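## Task

Using the load map, take white vial 6 from well A2 of vial rack R1 and put it in well D5 of tube carrier TC, resting on the bottom of that well. At the end the forceps T1 must be back in holder H1 with both tips in one slot, and H1 must sit flat on its base. Every other vial must still stand in its own well, and R1 and TC must remain seated in their nests. Nothing may count on the robot holding it; the grippers must release and pull away before finishing.

## Robot and tools

Robot and scene. Two arms, left_arm and right_arm, each with a two-finger gripper. Results print each gripper's position (metres) and orientation (quaternion w,x,y,z) in a single world frame: origin on the table surface midway between the arms, +z up, +x out across the table, left_arm toward +y. The arm names do not match image sides. Printed hand positions can be slightly wrong, more so at long reach. Well labels (row letters, column numbers, a triangle marking A1) are printed on top of R1 and TC; TC sits between the arms. Vials are picked up by the cap using the forceps T1, which live in holder H1.

Gripper axes. Fingers extend along the gripper's own +z and close along its y axis. The reported position is the point between the pads, roughly 1 cm short of the fingertips.

The row (used by every motion). One flat list of 14 numbers, each in [-1, 1], always covering both arms: left_arm dx, dy, dz, rx, ry, rz, opening, then right_arm in the same seven-slot order. dx..rz are an offset, not a pose: expressed in that gripper's own axes and counted from the gripper's pose in the most recent result showing it (before any such result in a scene, or for later calls within one reply, from where the gripper is when the motion begins). Scale: 1.0 equals 0.6 m of travel or 180 degrees of turn; rx, ry, rz form one rotation vector. Opening is absolute: +1 fully open (0.094 m), -1 closed. Zero offsets do not pause an arm; they pull it back toward the reference pose.

execute_actions(actions, pictures). actions holds at most one item. An empty list just reports the state. {"rows": [...], "steps": n} runs up to 15 control steps of 1/30 s (default 15); row k is used on step k, the final row repeats if rows run out, and every row is measured from the same reference pose, not chained. {"steps": n} without rows is a wait of up to 300 steps, counted from the previous result. pictures (true/false) controls whether camera images come back. A rejected call moves nothing.

move(target, speed). target is one 14-number row as above, same offset meaning and reference. Each gripper travels in a straight line toward its goal; both paths finish together, lasting 0.5 to 10 s (cut off at 10 s). speed is the path's top speed in m/s, 0.002 to 0.5, default 0.25; rotation is capped at twice that in rad/s. Openings are sent at the start. Paths ignore obstacles and the other arm, grippers may lag, stray, or overshoot speed near full reach. Faster contact hits harder; aiming further past a contact pushes harder. The result adds a move: line giving the outcome (done, off_target, moving, held, fault), which limits applied (paced = pose was clipped; held = some steps blocked, after which the arm may lurch fast), and each gripper's remaining distance. If only one arm is named, the other finished fine.

wait(seconds). 0 to 10 s, sends nothing new.

zoom_image(camera, region). Enlarges a part of one camera's last image; region is [x0, y0, x1, y1] in pixels, top-left origin, at most 504x504. Cameras: cam_head_left and cam_head_right (672x504), cam_left_wrist and cam_right_wrist (616x616).

finished_scene(scene). The result carries the next task. Replying with no tool call ends everything.

Control behaviour. Each step, the commanded pose is limited to within 70 mm and 16 degrees of the measured pose, then solved by damped IK, position taking priority over orientation. After an action the arm drifts only to its last clipped pose, so far goals may need several calls; read the Hand target line. Arms tend to finish a centimetre or more too low and can sag under repeated zero offsets: to hold an arm still, send the correction back to its desired pose in the first call of a reply and zeros afterwards, raising the aim if it still droops. The simulation keeps running while you compose a reply.

Gripping. grip_measured reports opening on the command scale (per-gripper error up to about 1 mm). To hold something, command about 0.03 below grip_measured; less margin grips more gently. Pad force tops out near 50-62 N, lower for very thin parts, with a brief spike on first contact.

Result lines. HELD marks steps where your row was partly or wholly not sent. pose unreachable means the clearance check altered that arm's command. too close concerns the mounting plates and the frame behind the arms, which count as part of each arm. FAULT lines stop an arm. MOTOR HOT appears from 75 °C; at 90 °C the arm halts for 10 s; at 100 °C it goes limp and falls. Holding loads heats motors, even while idle.

Joint ranges (rad): waist -2.618 to 3.054, shoulder 0 to 3.142, elbow 0 to 3.142, wrist pitch -1.571 to 1.571, wrist yaw -1.571 to 1.571, wrist roll -2.094 to 2.094; elbows never fully straighten.

Avoid: dropping vials or forceps, slamming or hard pressing, letting the arms collide or push each other, and anything leaving the table. Occasional tugs on held parts or shoves to loose objects can happen. At the end open the grippers and retract.

Each tool is called after ">>>" by a JSON object that holds its "method" and its "body".

## Session

I'll start by looking at the scene.

>>> {"method": "execute_actions", "body": {"actions": []}}

Scene clock: 0.00 s of 12600.00 s.
left_arm: end_effector_position=(+0.2555, +0.4644, +0.1848) grip_measured=+1.000 end_effector_quat_wxyz=(-0.107, -0.356, +0.928, +0.031) | right_arm: end_effector_position=(+0.4143, -0.0902, +0.3349) grip_measured=+1.000 end_effector_quat_wxyz=(+0.604, -0.368, +0.671, -0.222)
Joint positions: left_arm=[ 0.445  1.966  1.59  -1.238 -0.059 -0.123  0.094] | right_arm=[ 0.482  1.328  0.537  0.775  0.51  -0.859  0.094]
Joint velocities: left_arm=[-0.002  0.002  0.002 -0.022 -0.051 -0.007  0.   ] | right_arm=[-0.002 -0.002  0.007 -0.037  0.066 -0.066  0.   ]
Motor temperatures (°C, as the motors report them): left_arm=[22 24 21 23 22 21] | right_arm=[22 23 22 20 22 22]
Hand target (left_arm): +0.259, +0.467, +0.193; -0.094, -0.357, +0.929, +0.035
Hand target (right_arm): +0.414, -0.090, +0.335; +0.603, -0.368, +0.672, -0.220

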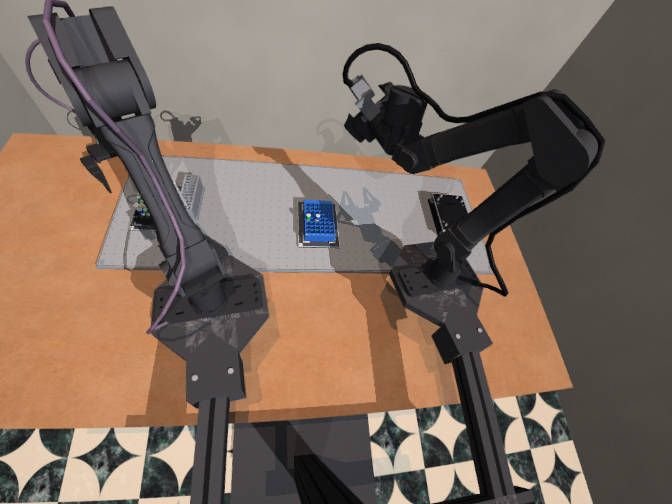

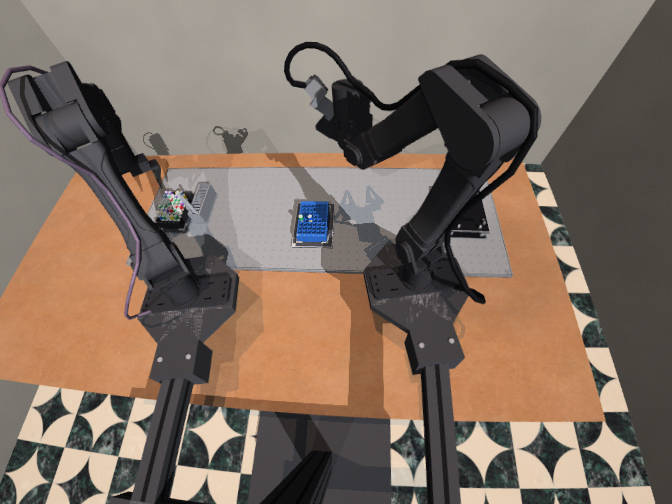

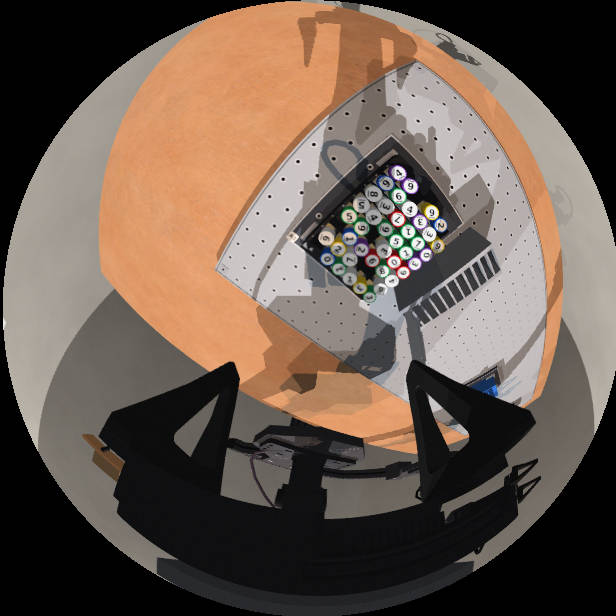

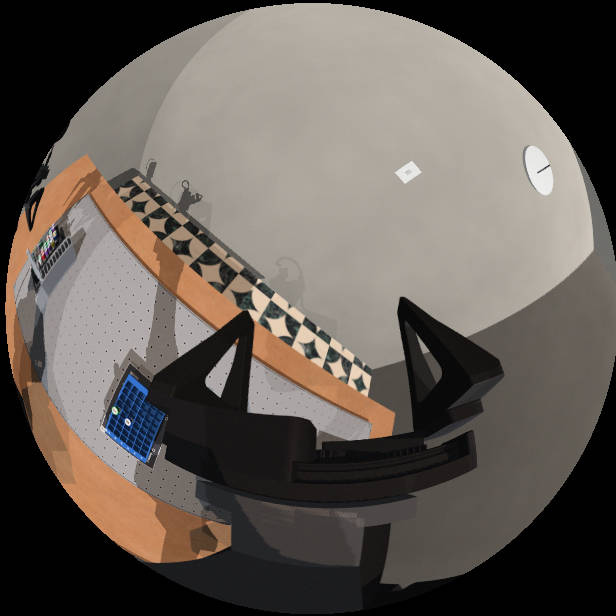

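>>> {"method": "zoom_image", "body": {"camera": "cam_left_wrist", "region": [260, 120, 520, 380]}}

>>> {"method": "zoom_image", "body": {"camera": "cam_head_right", "region": [120, 150, 360, 290]}}

>>> {"method": "zoom_image", "body": {"camera": "cam_head_left", "region": [260, 170, 500, 290]}}

Region (260, 120, 520, 380) of cam_left_wrist's 616x616 image, scaled by 1.938, with more detail than that image has.

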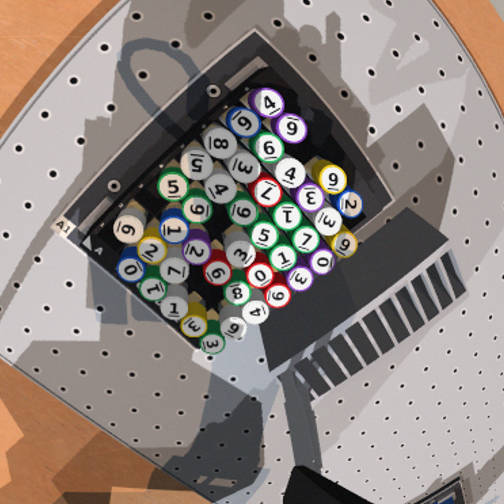

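Region (120, 150, 360, 290) of cam_head_right's 672x504 image, scaled by 2.100, with more detail than that image has; it fills the top 294 rows of this view, and the rest is white.

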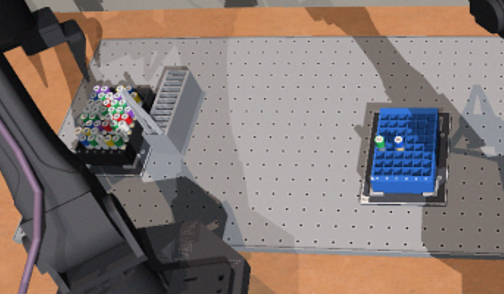

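Region (260, 170, 500, 290) of cam_head_left's 672x504 image, scaled by 2.100, with more detail than that image has.

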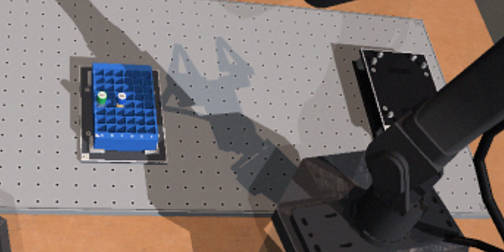

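>>> {"method": "move", "body": {"target": [0.054, -0.0543, -0.126, 0.0202, -0.0698, 0.2323, 1, 0, 0, 0, 0, 0, 0, 1], "speed": 0.15}}

Scene clock: 123.00 s of 12600.00 s.
left_arm: end_effector_position=(+0.2736, +0.4274, +0.2510) grip_measured=+1.000 end_effector_quat_wxyz=(-0.009, -0.010, +1.000, +0.001) | right_arm: end_effector_position=(+0.4143, -0.0902, +0.3349) grip_measured=+1.000 end_effector_quat_wxyz=(+0.604, -0.368, +0.671, -0.222)
Joint positions: left_arm=[ 0.385  1.72   1.532 -1.245  0.033  0.531  0.094] | right_arm=[ 0.482  1.328  0.537  0.775  0.51  -0.859  0.094]
Joint velocities: left_arm=[-0.007 -0.022 -0.017 -0.037 -0.037  0.007  0.   ] | right_arm=[-0.007  0.002  0.017 -0.007  0.022  0.007  0.   ]
Motor temperatures (°C, as the motors report them): left_arm=[22 29 23 23 22 21] | right_arm=[22 25 24 30 22 22]
Hand target (left_arm): +0.272, +0.420, +0.261; +0.001, +0.001, +1.000, -0.001
Hand target (right_arm): +0.414, -0.090, +0.335; +0.604, -0.368, +0.671, -0.222
Off the commanded pose (left_arm): 0.012 m, 2 deg.
Off the commanded pose (right_arm): 0.000 m, 0 deg.
After step 90, 117.00 s passed at rest.
move: off_target (left_arm)

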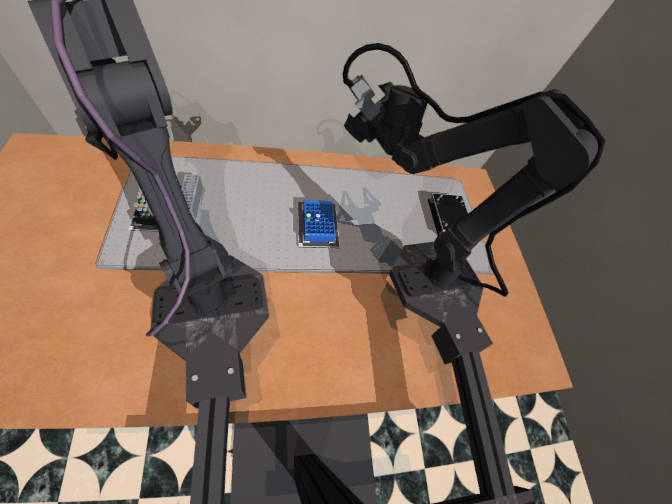

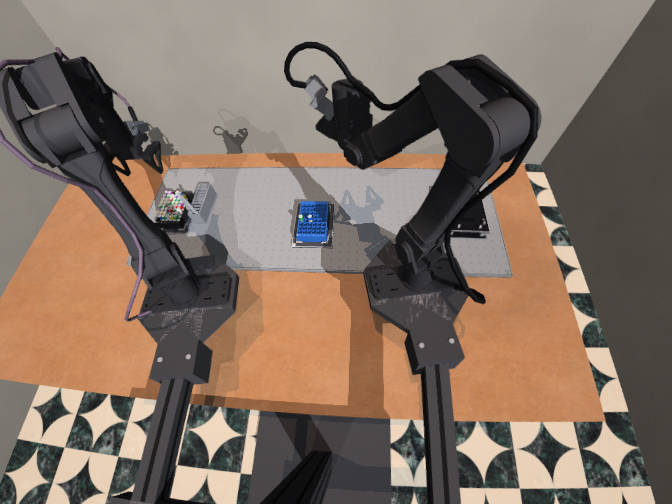

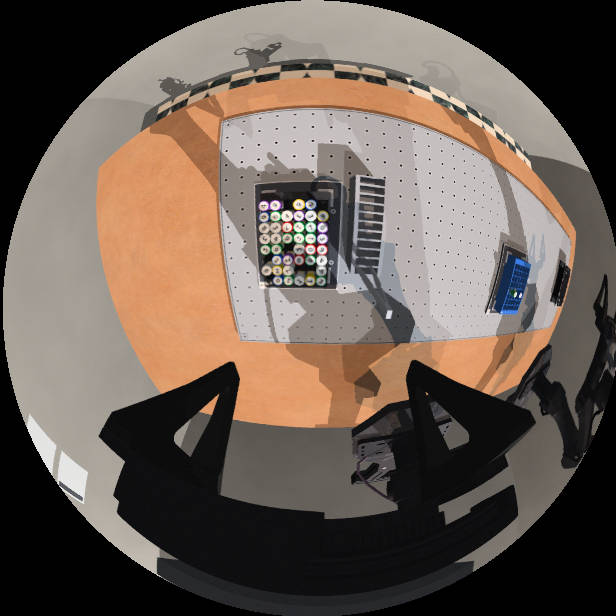

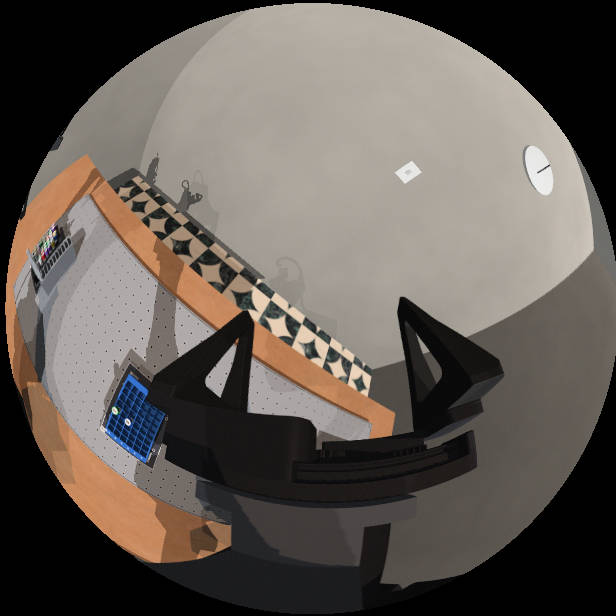

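>>> {"method": "zoom_image", "body": {"camera": "cam_left_wrist", "region": [230, 150, 440, 360]}}

Region (230, 150, 440, 360) of cam_left_wrist's 616x616 image, scaled by 2.400, with more detail than that image has.

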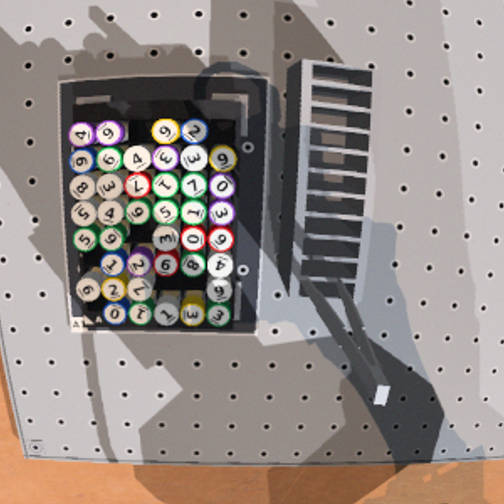

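>>> {"method": "zoom_image", "body": {"camera": "cam_head_right", "region": [100, 100, 240, 240]}}

>>> {"method": "zoom_image", "body": {"camera": "cam_right_wrist", "region": [70, 340, 210, 480]}}

Region (100, 100, 240, 240) of cam_head_right's 672x504 image, scaled by 3.600, with more detail than that image has.

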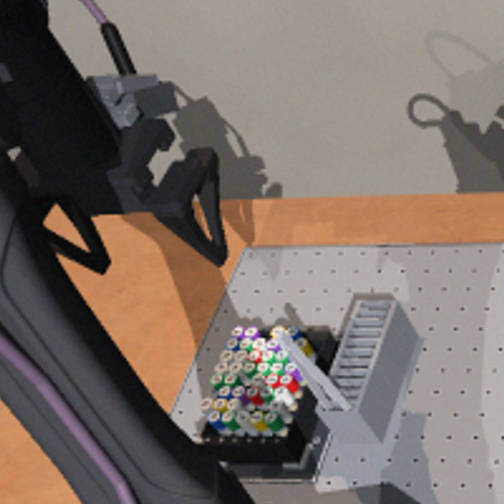

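Region (70, 340, 210, 480) of cam_right_wrist's 616x616 image, scaled by 3.600, with more detail than that image has.

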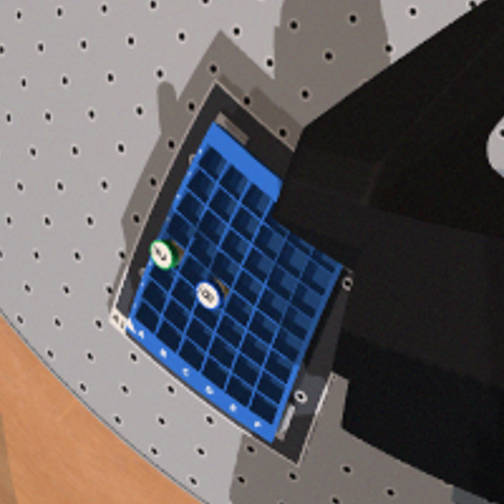

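>>> {"method": "move", "body": {"target": [0.0227, 0.1293, 0.0517, 0.0050, -0.0040, -0.4936, -0.5, 0, 0, 0, 0, 0, 0, 1], "speed": 0.2}}

Scene clock: 219.20 s of 12600.00 s.
left_arm: end_effector_position=(+0.2485, +0.4944, +0.2151) grip_measured=-0.498 end_effector_quat_wxyz=(-0.018, -0.699, +0.715, +0.005) | right_arm: end_effector_position=(+0.4143, -0.0902, +0.3349) grip_measured=+1.000 end_effector_quat_wxyz=(+0.604, -0.368, +0.671, -0.222)
Joint positions: left_arm=[ 0.587  1.849  1.548 -1.166  0.065 -0.796  0.024] | right_arm=[ 0.482  1.328  0.537  0.775  0.51  -0.859  0.094]
Joint velocities: left_arm=[-0.022 -0.002  0.012  0.051  0.007 -0.125  0.001] | right_arm=[-0.007 -0.007 -0.002 -0.066  0.022 -0.037  0.   ]
Motor temperatures (°C, as the motors report them): left_arm=[22 30 23 23 22 21] | right_arm=[22 25 24 34 22 22]
Hand target (left_arm): +0.255, +0.506, +0.221; -0.002, +0.706, -0.708, -0.004
Hand target (right_arm): +0.414, -0.090, +0.335; +0.604, -0.368, +0.671, -0.222
Off the commanded pose (left_arm): 0.015 m, 2 deg.
Off the commanded pose (right_arm): 0.000 m, 0 deg.
After step 90, 88.83 s passed at rest.
move: off_target (left_arm)

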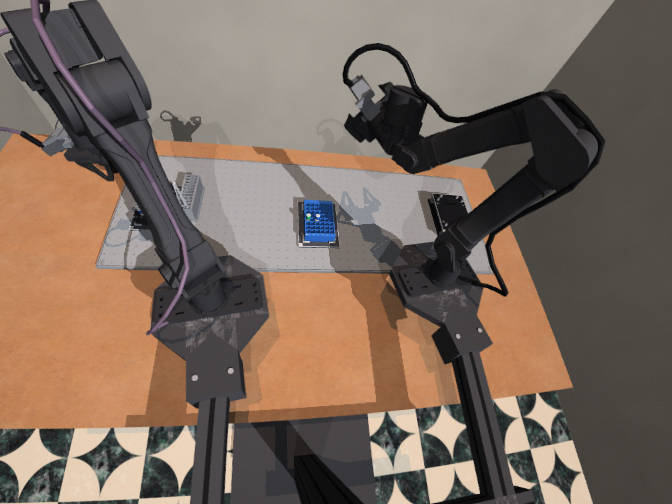

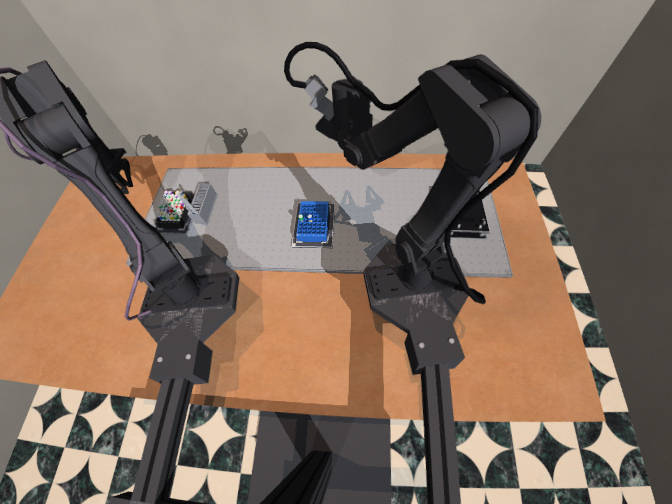

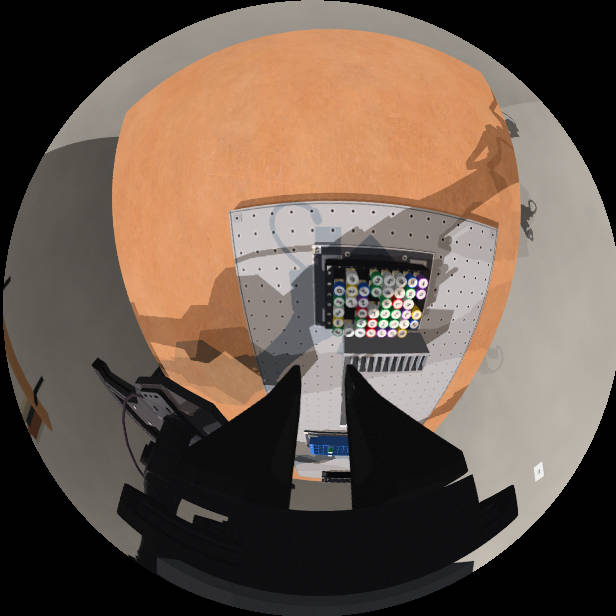

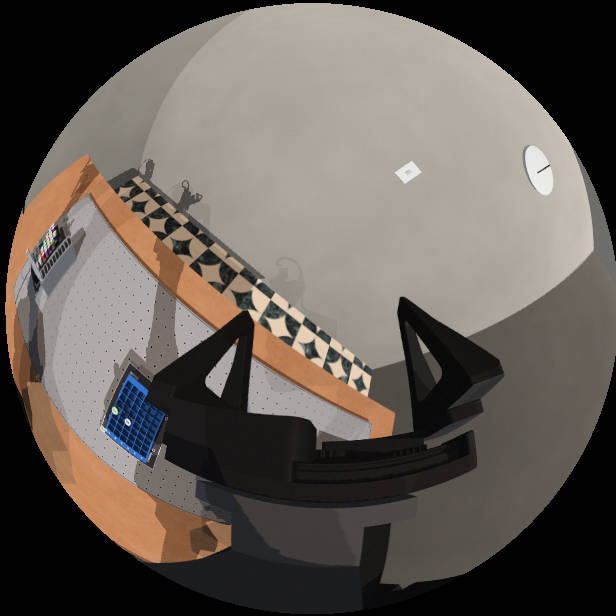

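>>> {"method": "zoom_image", "body": {"camera": "cam_left_wrist", "region": [270, 220, 470, 420]}}

Region (270, 220, 470, 420) of cam_left_wrist's 616x616 image, scaled by 2.520, with more detail than that image has.

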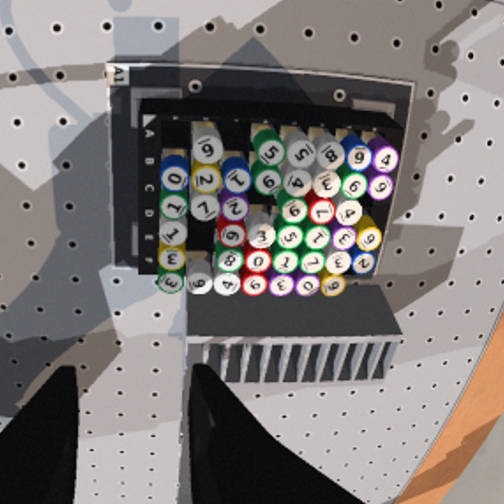

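>>> {"method": "move", "body": {"target": [-0.0137, -0.0722, 0.146, 0.0207, -0.0117, -0.0144, -0.5, 0, 0, 0, 0, 0, 0, 1], "speed": 0.1}}

Scene clock: 267.00 s of 12600.00 s.
left_arm: end_effector_position=(+0.2851, +0.5024, +0.1273) grip_measured=-0.498 end_effector_quat_wxyz=(+0.015, -0.715, +0.699, -0.004) | right_arm: end_effector_position=(+0.4143, -0.0902, +0.3349) grip_measured=+1.000 end_effector_quat_wxyz=(+0.604, -0.368, +0.671, -0.222)
Joint positions: left_arm=[ 0.527  2.017  1.442 -0.821  0.07  -0.904  0.024] | right_arm=[ 0.482  1.328  0.537  0.775  0.51  -0.859  0.094]
Joint velocities: left_arm=[-0.017  0.012  0.002 -0.051  0.022  0.007 -0.001] | right_arm=[ 0.007 -0.022 -0.002  0.066 -0.007  0.066  0.   ]
Motor temperatures (°C, as the motors report them): left_arm=[22 29 24 23 22 21] | right_arm=[22 25 25 35 22 22]
Hand target (left_arm): +0.288, +0.500, +0.125; -0.017, +0.715, -0.699, +0.006
Hand target (right_arm): +0.414, -0.090, +0.335; +0.604, -0.368, +0.671, -0.222
Off the commanded pose (left_arm): 0.005 m, 0 deg.
Off the commanded pose (right_arm): 0.000 m, 0 deg.
After step 90, 43.27 s passed at rest.
move: done

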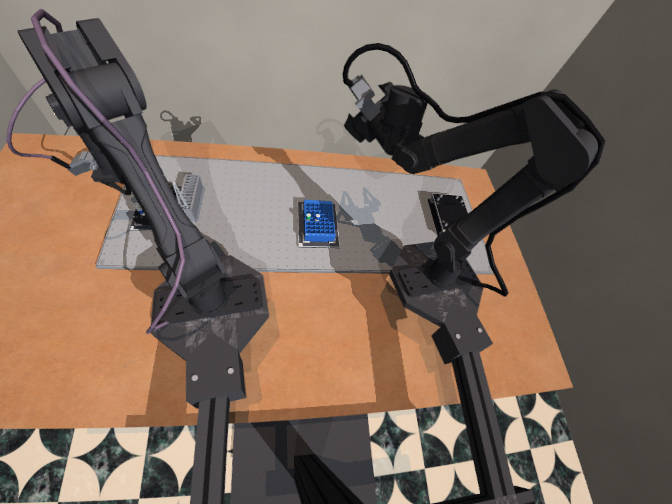

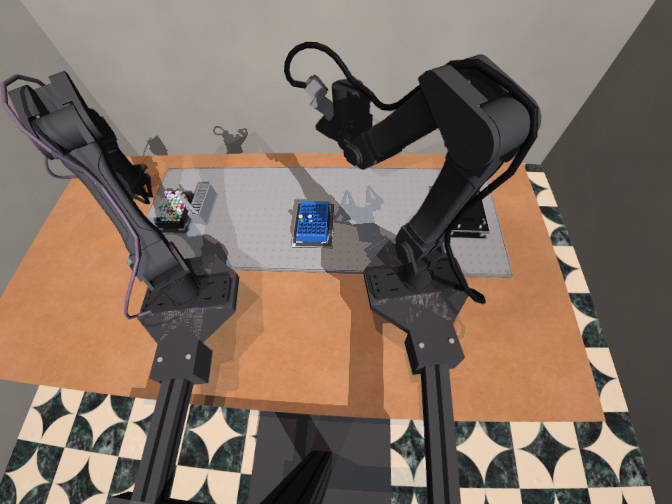

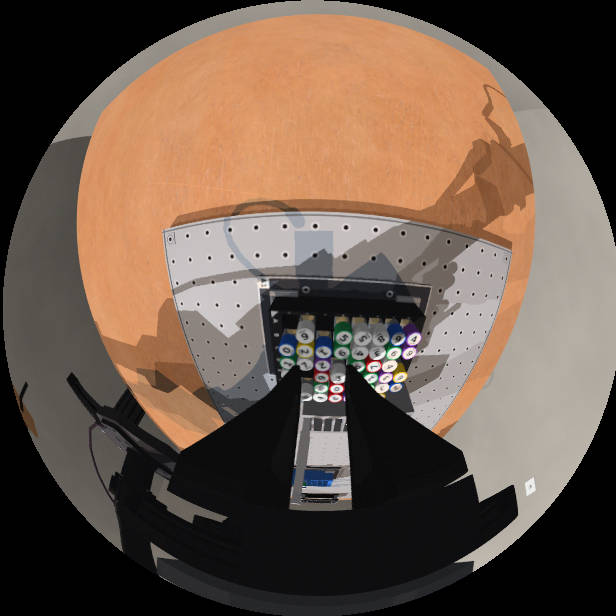

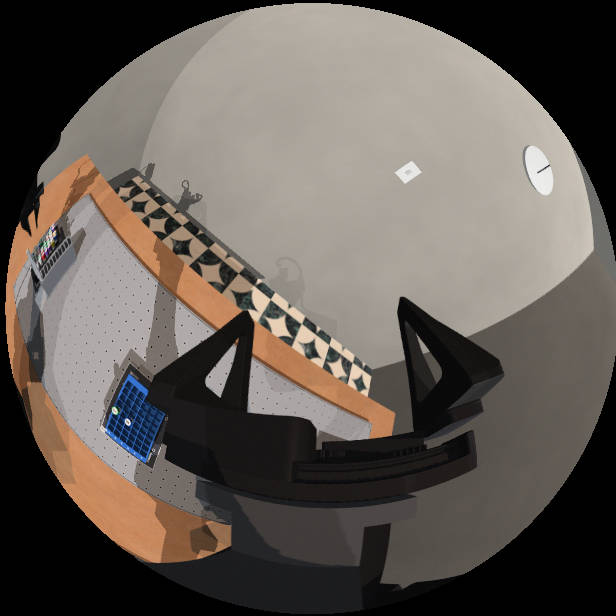

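>>> {"method": "zoom_image", "body": {"camera": "cam_left_wrist", "region": [240, 260, 440, 460]}}

>>> {"method": "zoom_image", "body": {"camera": "cam_right_wrist", "region": [0, 150, 140, 320]}}

Region (240, 260, 440, 460) of cam_left_wrist's 616x616 image, scaled by 2.520, with more detail than that image has.

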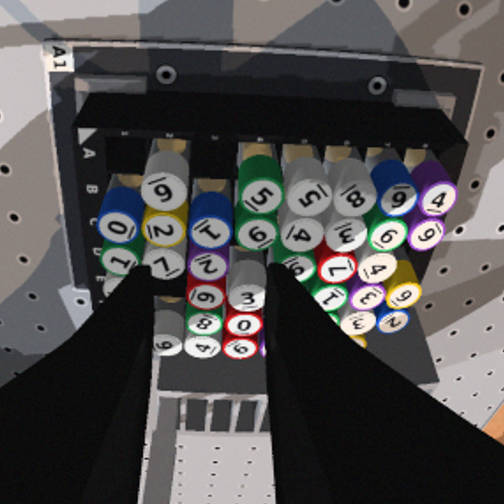

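Region (0, 150, 140, 320) of cam_right_wrist's 616x616 image, scaled by 2.965, with more detail than that image has; it fills the left 415 columns of this view, and the rest is white.

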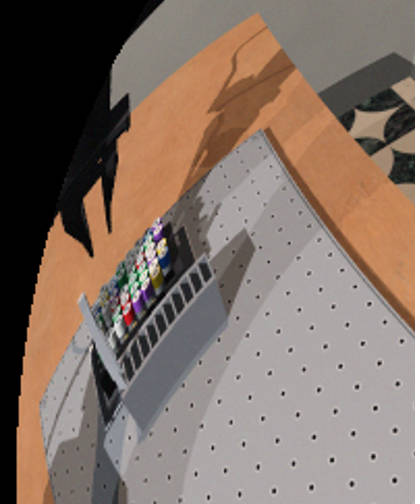

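>>> {"method": "zoom_image", "body": {"camera": "cam_head_right", "region": [110, 150, 210, 250]}}

Region (110, 150, 210, 250) of cam_head_right's 672x504 image, scaled by 5.040, with more detail than that image has.

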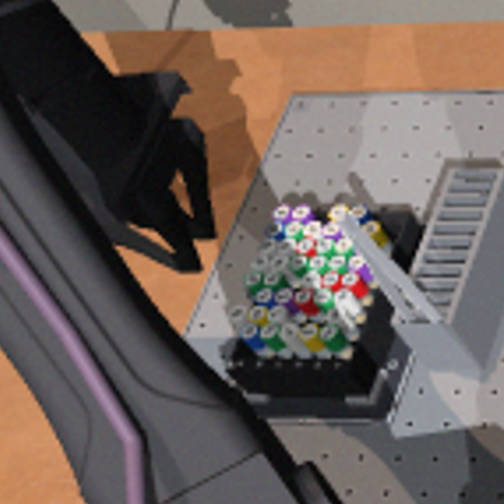

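>>> {"method": "move", "body": {"target": [0.00425, 0.01905, 0.0416, -0.00855, 0.00495, 0.0072, -0.638, 0, 0, 0, 0, 0, 0, 1], "speed": 0.03}}

Scene clock: 384.93 s of 12600.00 s.
left_arm: end_effector_position=(+0.2778, +0.4980, +0.1068) grip_measured=-0.636 end_effector_quat_wxyz=(+0.001, -0.708, +0.707, -0.003) | right_arm: end_effector_position=(+0.4143, -0.0902, +0.3349) grip_measured=+1.000 end_effector_quat_wxyz=(+0.604, -0.368, +0.671, -0.222)
Joint positions: left_arm=[ 0.527  2.052  1.407 -0.78   0.07  -0.881  0.017] | right_arm=[ 0.482  1.328  0.537  0.775  0.51  -0.859  0.094]
Joint velocities: left_arm=[-0.002 -0.007 -0.002  0.051 -0.022 -0.037 -0.001] | right_arm=[ 0.007  0.007  0.002 -0.037  0.007 -0.022  0.   ]
Motor temperatures (°C, as the motors report them): left_arm=[22 31 23 23 22 21] | right_arm=[22 25 25 37 22 22]
Hand target (left_arm): +0.274, +0.500, +0.102; +0.000, +0.707, -0.707, +0.000
Hand target (right_arm): +0.414, -0.090, +0.335; +0.604, -0.368, +0.671, -0.222
Off the commanded pose (left_arm): 0.006 m, 0 deg.
Off the commanded pose (right_arm): 0.000 m, 0 deg.
After step 90, 113.73 s passed at rest.
move: done

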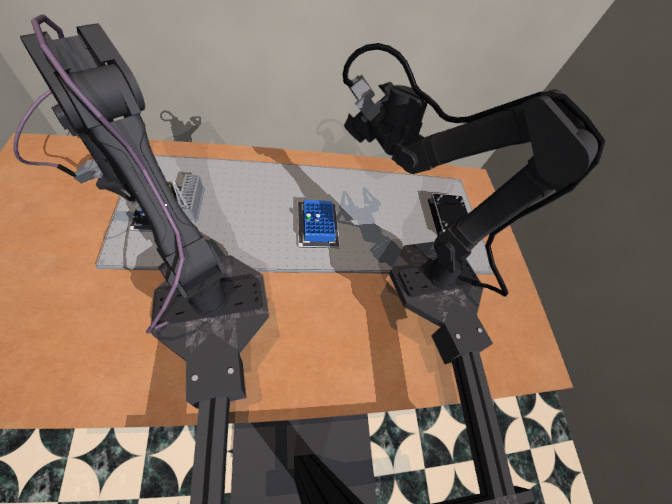

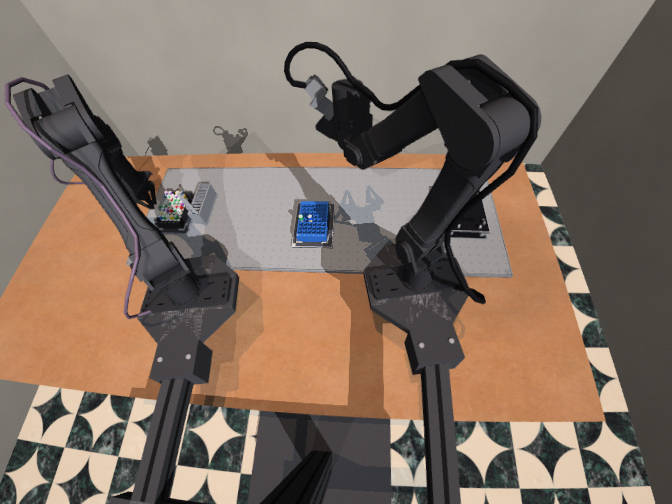

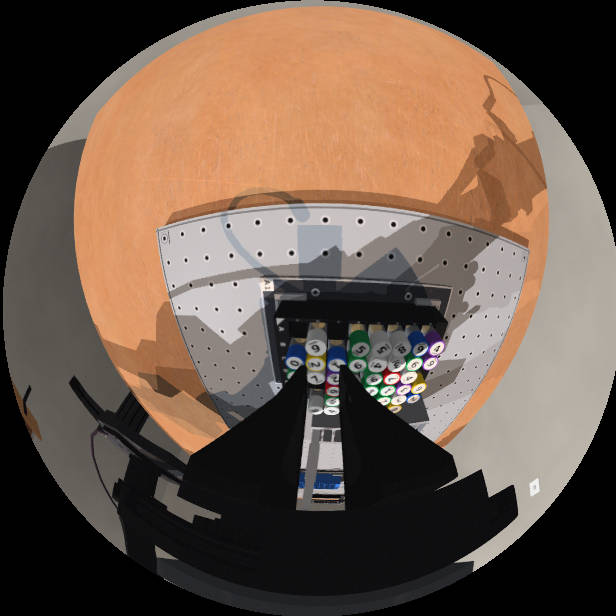

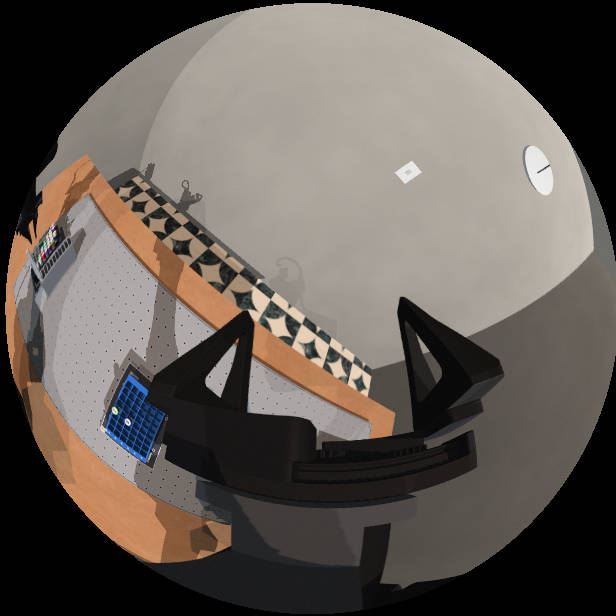

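>>> {"method": "zoom_image", "body": {"camera": "cam_left_wrist", "region": [250, 290, 410, 450]}}

>>> {"method": "zoom_image", "body": {"camera": "cam_head_right", "region": [120, 160, 200, 240]}}

Region (250, 290, 410, 450) of cam_left_wrist's 616x616 image, scaled by 3.150, with more detail than that image has.

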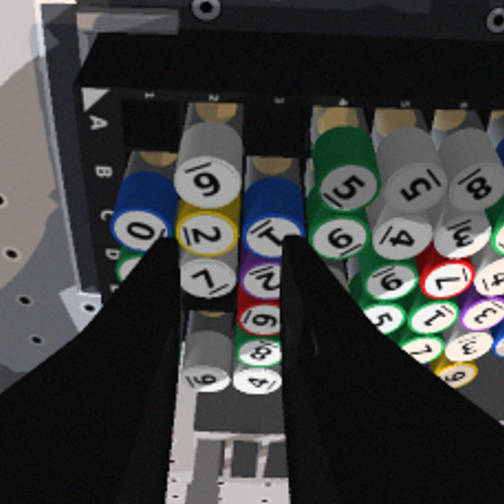

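Region (120, 160, 200, 240) of cam_head_right's 672x504 image, scaled by 6.300, with more detail than that image has.

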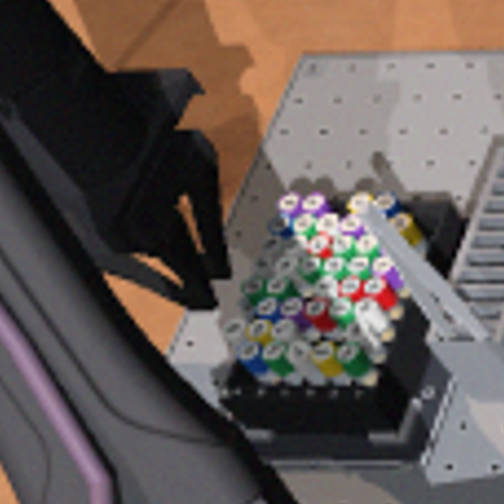

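>>> {"method": "move", "body": {"target": [-0.01217, 0.0135, 0.0167, 0, 0, 0, -0.638, 0, 0, 0, 0, 0, 0, 1], "speed": 0.02}}

>>> {"method": "zoom_image", "body": {"camera": "cam_left_wrist", "region": [250, 290, 410, 450]}}

>>> {"method": "zoom_image", "body": {"camera": "cam_head_right", "region": [120, 160, 200, 240]}}

Scene clock: 445.90 s of 12600.00 s.
left_arm: end_effector_position=(+0.2780, +0.5059, +0.1072) grip_measured=-0.636 end_effector_quat_wxyz=(+0.011, -0.706, +0.708, -0.003) | right_arm: end_effector_position=(+0.4143, -0.0902, +0.3349) grip_measured=+1.000 end_effector_quat_wxyz=(+0.604, -0.368, +0.671, -0.222)
Joint positions: left_arm=[ 0.542  2.052  1.407 -0.76   0.071 -0.865  0.017] | right_arm=[ 0.482  1.328  0.537  0.775  0.51  -0.859  0.094]
Joint velocities: left_arm=[ 0.002  0.007  0.012  0.095  0.022  0.081 -0.   ] | right_arm=[ 0.002 -0.022 -0.002  0.007 -0.007  0.007  0.   ]
Motor temperatures (°C, as the motors report them): left_arm=[22 31 23 23 22 21] | right_arm=[22 25 25 38 22 22]
Hand target (left_arm): +0.269, +0.505, +0.097; -0.001, +0.708, -0.706, +0.002
Hand target (right_arm): +0.414, -0.090, +0.335; +0.604, -0.368, +0.671, -0.222
Off the commanded pose (left_arm): 0.013 m, 1 deg.
Off the commanded pose (right_arm): 0.000 m, 0 deg.
After step 90, 56.97 s passed at rest.
move: off_target (left_arm)

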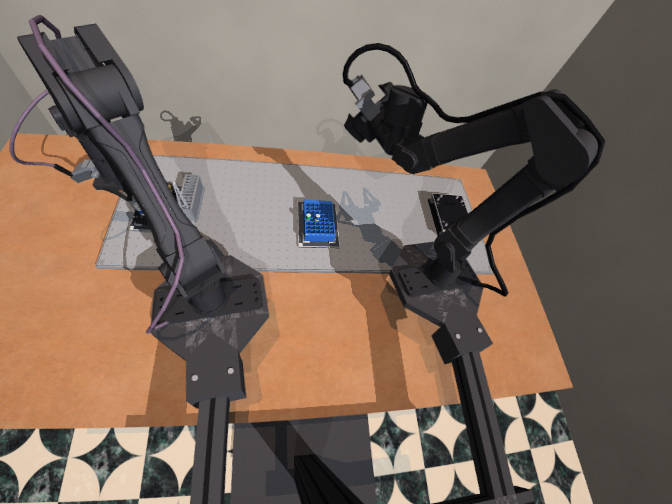

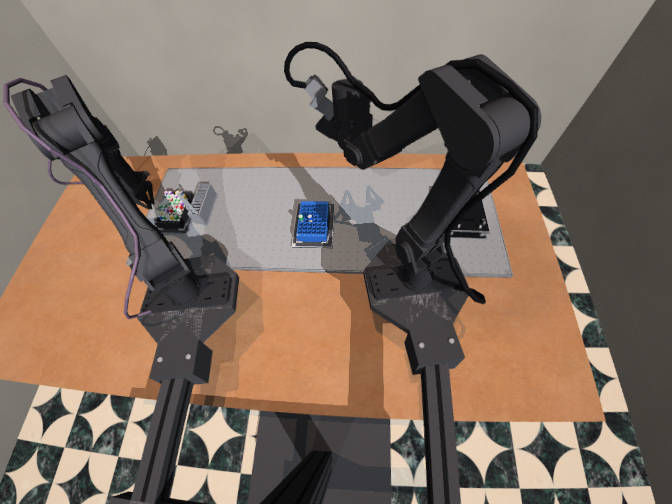

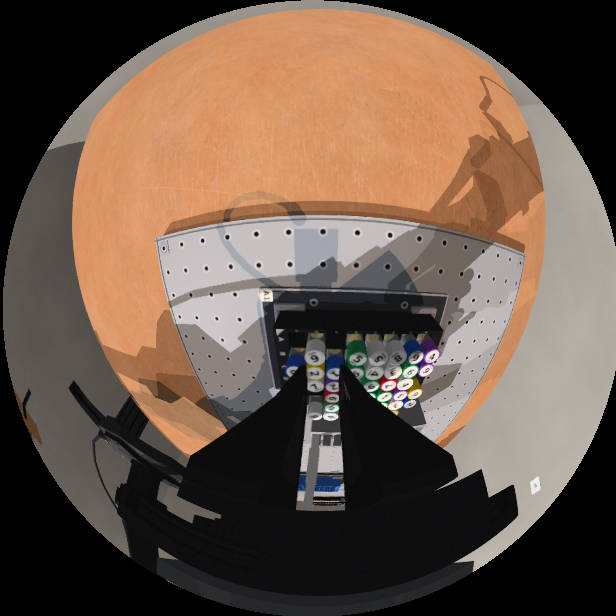

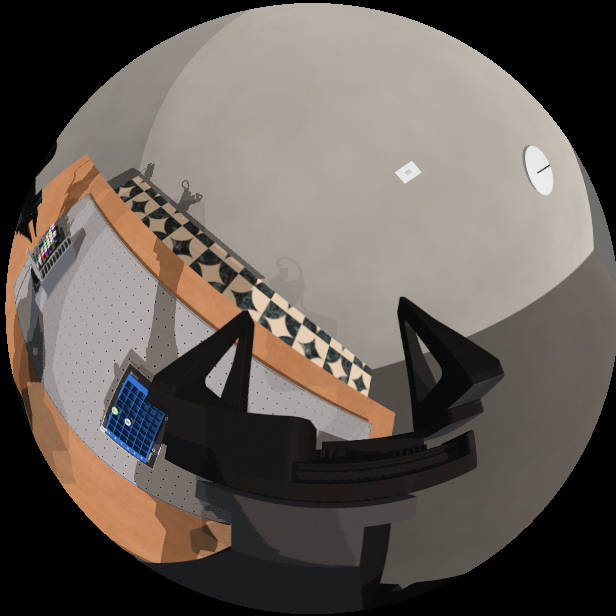

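Region (250, 290, 410, 450) of cam_left_wrist's 616x616 image, scaled by 3.150, with more detail than that image has.

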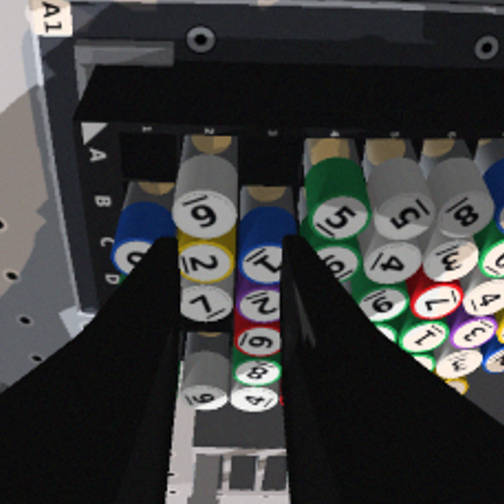

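Region (120, 160, 200, 240) of cam_head_right's 672x504 image, scaled by 6.300, with more detail than that image has.

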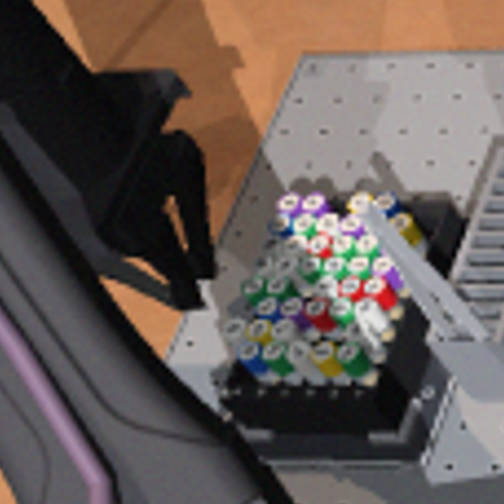

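>>> {"method": "move", "body": {"target": [0.0018, 0.0074, -0.0468, -0.0063, 0.0036, -0.0009, -0.625, 0, 0, 0, 0, 0, 0, 1], "speed": 0.05}}

Scene clock: 492.30 s of 12600.00 s.
left_arm: end_effector_position=(+0.2596, +0.4902, +0.1078) grip_measured=-0.627 end_effector_quat_wxyz=(-0.037, -0.708, +0.705, +0.001) | right_arm: end_effector_position=(+0.4143, -0.0902, +0.3349) grip_measured=+1.000 end_effector_quat_wxyz=(+0.604, -0.368, +0.671, -0.222)
Joint positions: left_arm=[ 0.542  2.052  1.407 -0.857  0.071 -0.863  0.018] | right_arm=[ 0.482  1.328  0.537  0.775  0.51  -0.859  0.094]
Joint velocities: left_arm=[-0.012  0.002  0.007  0.007  0.007 -0.022 -0.001] | right_arm=[ 0.012 -0.012 -0.007  0.066 -0.022 -0.037  0.   ]
Motor temperatures (°C, as the motors report them): left_arm=[22 31 23 23 22 21] | right_arm=[22 25 25 38 22 22]
Hand target (left_arm): +0.273, +0.504, +0.135; -0.000, +0.707, -0.707, -0.000
Hand target (right_arm): +0.414, -0.090, +0.335; +0.604, -0.368, +0.671, -0.222
Off the commanded pose (left_arm): 0.034 m, 4 deg.
Off the commanded pose (right_arm): 0.000 m, 0 deg.
After step 90, 42.40 s passed at rest.
move: off_target (left_arm)

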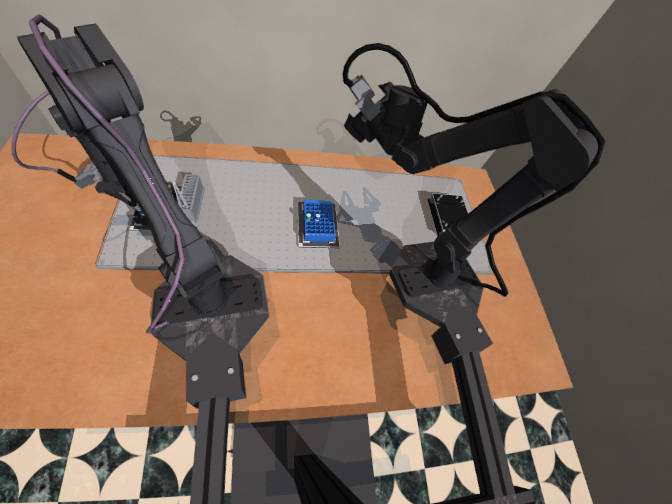

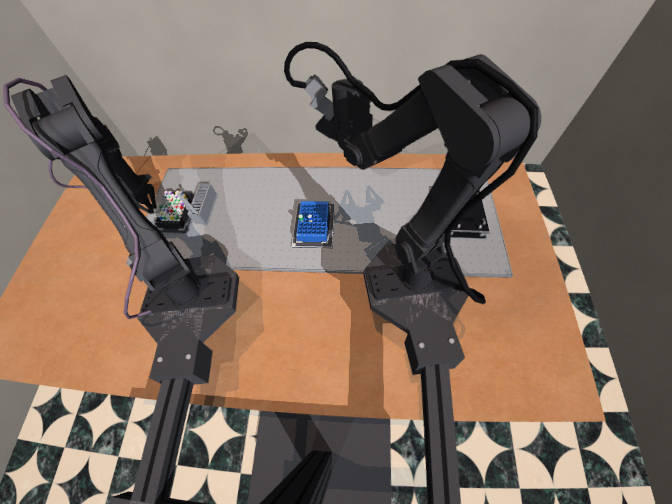

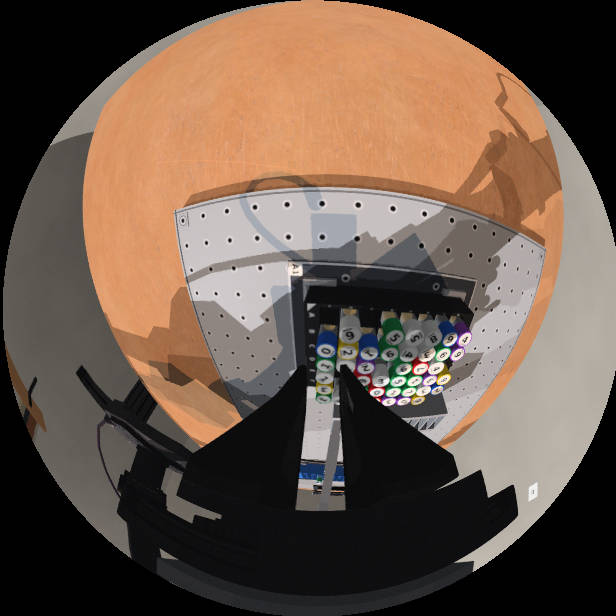

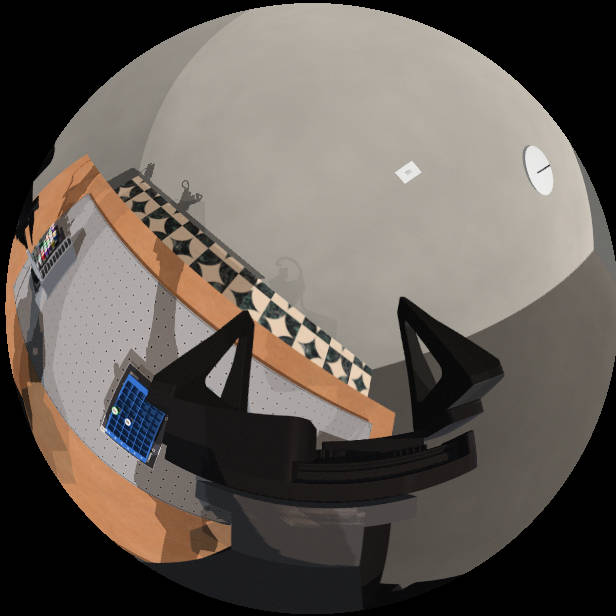

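>>> {"method": "execute_actions", "body": {"actions": [], "pictures": false}}

Scene clock: 519.27 s of 12600.00 s.
left_arm: end_effector_position=(+0.2593, +0.4899, +0.1079) grip_measured=-0.627 end_effector_quat_wxyz=(-0.038, -0.708, +0.705, +0.001) | right_arm: end_effector_position=(+0.4143, -0.0902, +0.3349) grip_measured=+1.000 end_effector_quat_wxyz=(+0.604, -0.368, +0.671, -0.222)
Joint positions: left_arm=[ 0.542  2.052  1.407 -0.859  0.071 -0.863  0.018] | right_arm=[ 0.482  1.328  0.537  0.775  0.51  -0.859  0.094]
Joint velocities: left_arm=[ 0.002  0.012 -0.007  0.007 -0.022  0.066  0.001] | right_arm=[-0.012 -0.012 -0.002  0.022 -0.037 -0.022  0.   ]
Motor temperatures (°C, as the motors report them): left_arm=[22 34 24 23 22 21] | right_arm=[22 25 25 38 22 22]
Hand target (left_arm): +0.273, +0.504, +0.135; -0.000, +0.707, -0.707, -0.000
Hand target (right_arm): +0.414, -0.090, +0.335; +0.604, -0.368, +0.671, -0.222
Off the commanded pose (left_arm): 0.034 m, 4 deg.
Off the commanded pose (right_arm): 0.000 m, 0 deg.
Steps of this call (steps 1 to 90: nothing new was sent; then 23.97 s passed at rest). Readings (end_effector_position):
1: left_arm (+0.2595, +0.4901, +0.1078) | right_arm (+0.4143, -0.0902, +0.3349)
2: left_arm (+0.2594, +0.4900, +0.1078) | right_arm (+0.4143, -0.0902, +0.3349)
4: left_arm (+0.2594, +0.4900, +0.1078) | right_arm (+0.4143, -0.0902, +0.3349)
8: left_arm (+0.2594, +0.4900, +0.1078) | right_arm (+0.4143, -0.0902, +0.3349)
90: the state above

>>> {"method": "execute_actions", "body": {"actions": [{"rows": [[-0.02276,-0.02806,-0.04953,0.02338,-0.01924,0,-0.625,0,0,0,0,0,0,1],[-0.02406,-0.02966,-0.05236,0.02472,-0.02034,0,-0.625,0,0,0,0,0,0,1],[-0.02528,-0.03116,-0.05502,0.02597,-0.02137,0,-0.625,0,0,0,0,0,0,1],[-0.02659,-0.03277,-0.05785,0.02730,-0.02246,0,-0.625,0,0,0,0,0,0,1],[-0.02789,-0.03437,-0.06068,0.02864,-0.02356,0,-0.625,0,0,0,0,0,0,1],[-0.02919,-0.03597,-0.06351,0.02998,-0.02466,0,-0.625,0,0,0,0,0,0,1]], "steps": 15}], "pictures": false}}

Scene clock: 550.33 s of 12600.00 s.
left_arm: end_effector_position=(+0.2719, +0.4991, +0.1252) grip_measured=-0.627 end_effector_quat_wxyz=(-0.008, -0.707, +0.707, -0.001) | right_arm: end_effector_position=(+0.4143, -0.0902, +0.3349) grip_measured=+1.000 end_effector_quat_wxyz=(+0.604, -0.368, +0.671, -0.222)
Joint positions: left_arm=[ 0.542  2.02   1.436 -0.86   0.071 -0.863  0.018] | right_arm=[ 0.482  1.328  0.537  0.775  0.51  -0.859  0.094]
Joint velocities: left_arm=[ 0.002  0.007 -0.007  0.022  0.022  0.022 -0.   ] | right_arm=[-0.002  0.012 -0.022 -0.095 -0.007 -0.022  0.   ]
Motor temperatures (°C, as the motors report them): left_arm=[22 35 25 23 22 21] | right_arm=[22 25 26 39 22 22]
Hand target (left_arm): +0.283, +0.509, +0.144; -0.023, +0.708, -0.706, +0.004
Hand target (right_arm): +0.414, -0.090, +0.335; +0.604, -0.368, +0.671, -0.222
Off the commanded pose (left_arm): 0.024 m, 4 deg.
Off the commanded pose (right_arm): 0.000 m, 0 deg.
Steps of this call (steps 1 to 90: nothing new was sent; then 27.57 s passed at rest; steps 91 to 105: all 15 steps of this action). Readings (end_effector_position):
91: left_arm (+0.2594, +0.4900, +0.1083) | right_arm (+0.4143, -0.0902, +0.3349)
92: left_arm (+0.2598, +0.4902, +0.1091) | right_arm (+0.4143, -0.0902, +0.3349)
94: left_arm (+0.2611, +0.4911, +0.1121) | right_arm (+0.4143, -0.0902, +0.3349)
98: left_arm (+0.2686, +0.4967, +0.1212) | right_arm (+0.4143, -0.0902, +0.3349)
105: the state above


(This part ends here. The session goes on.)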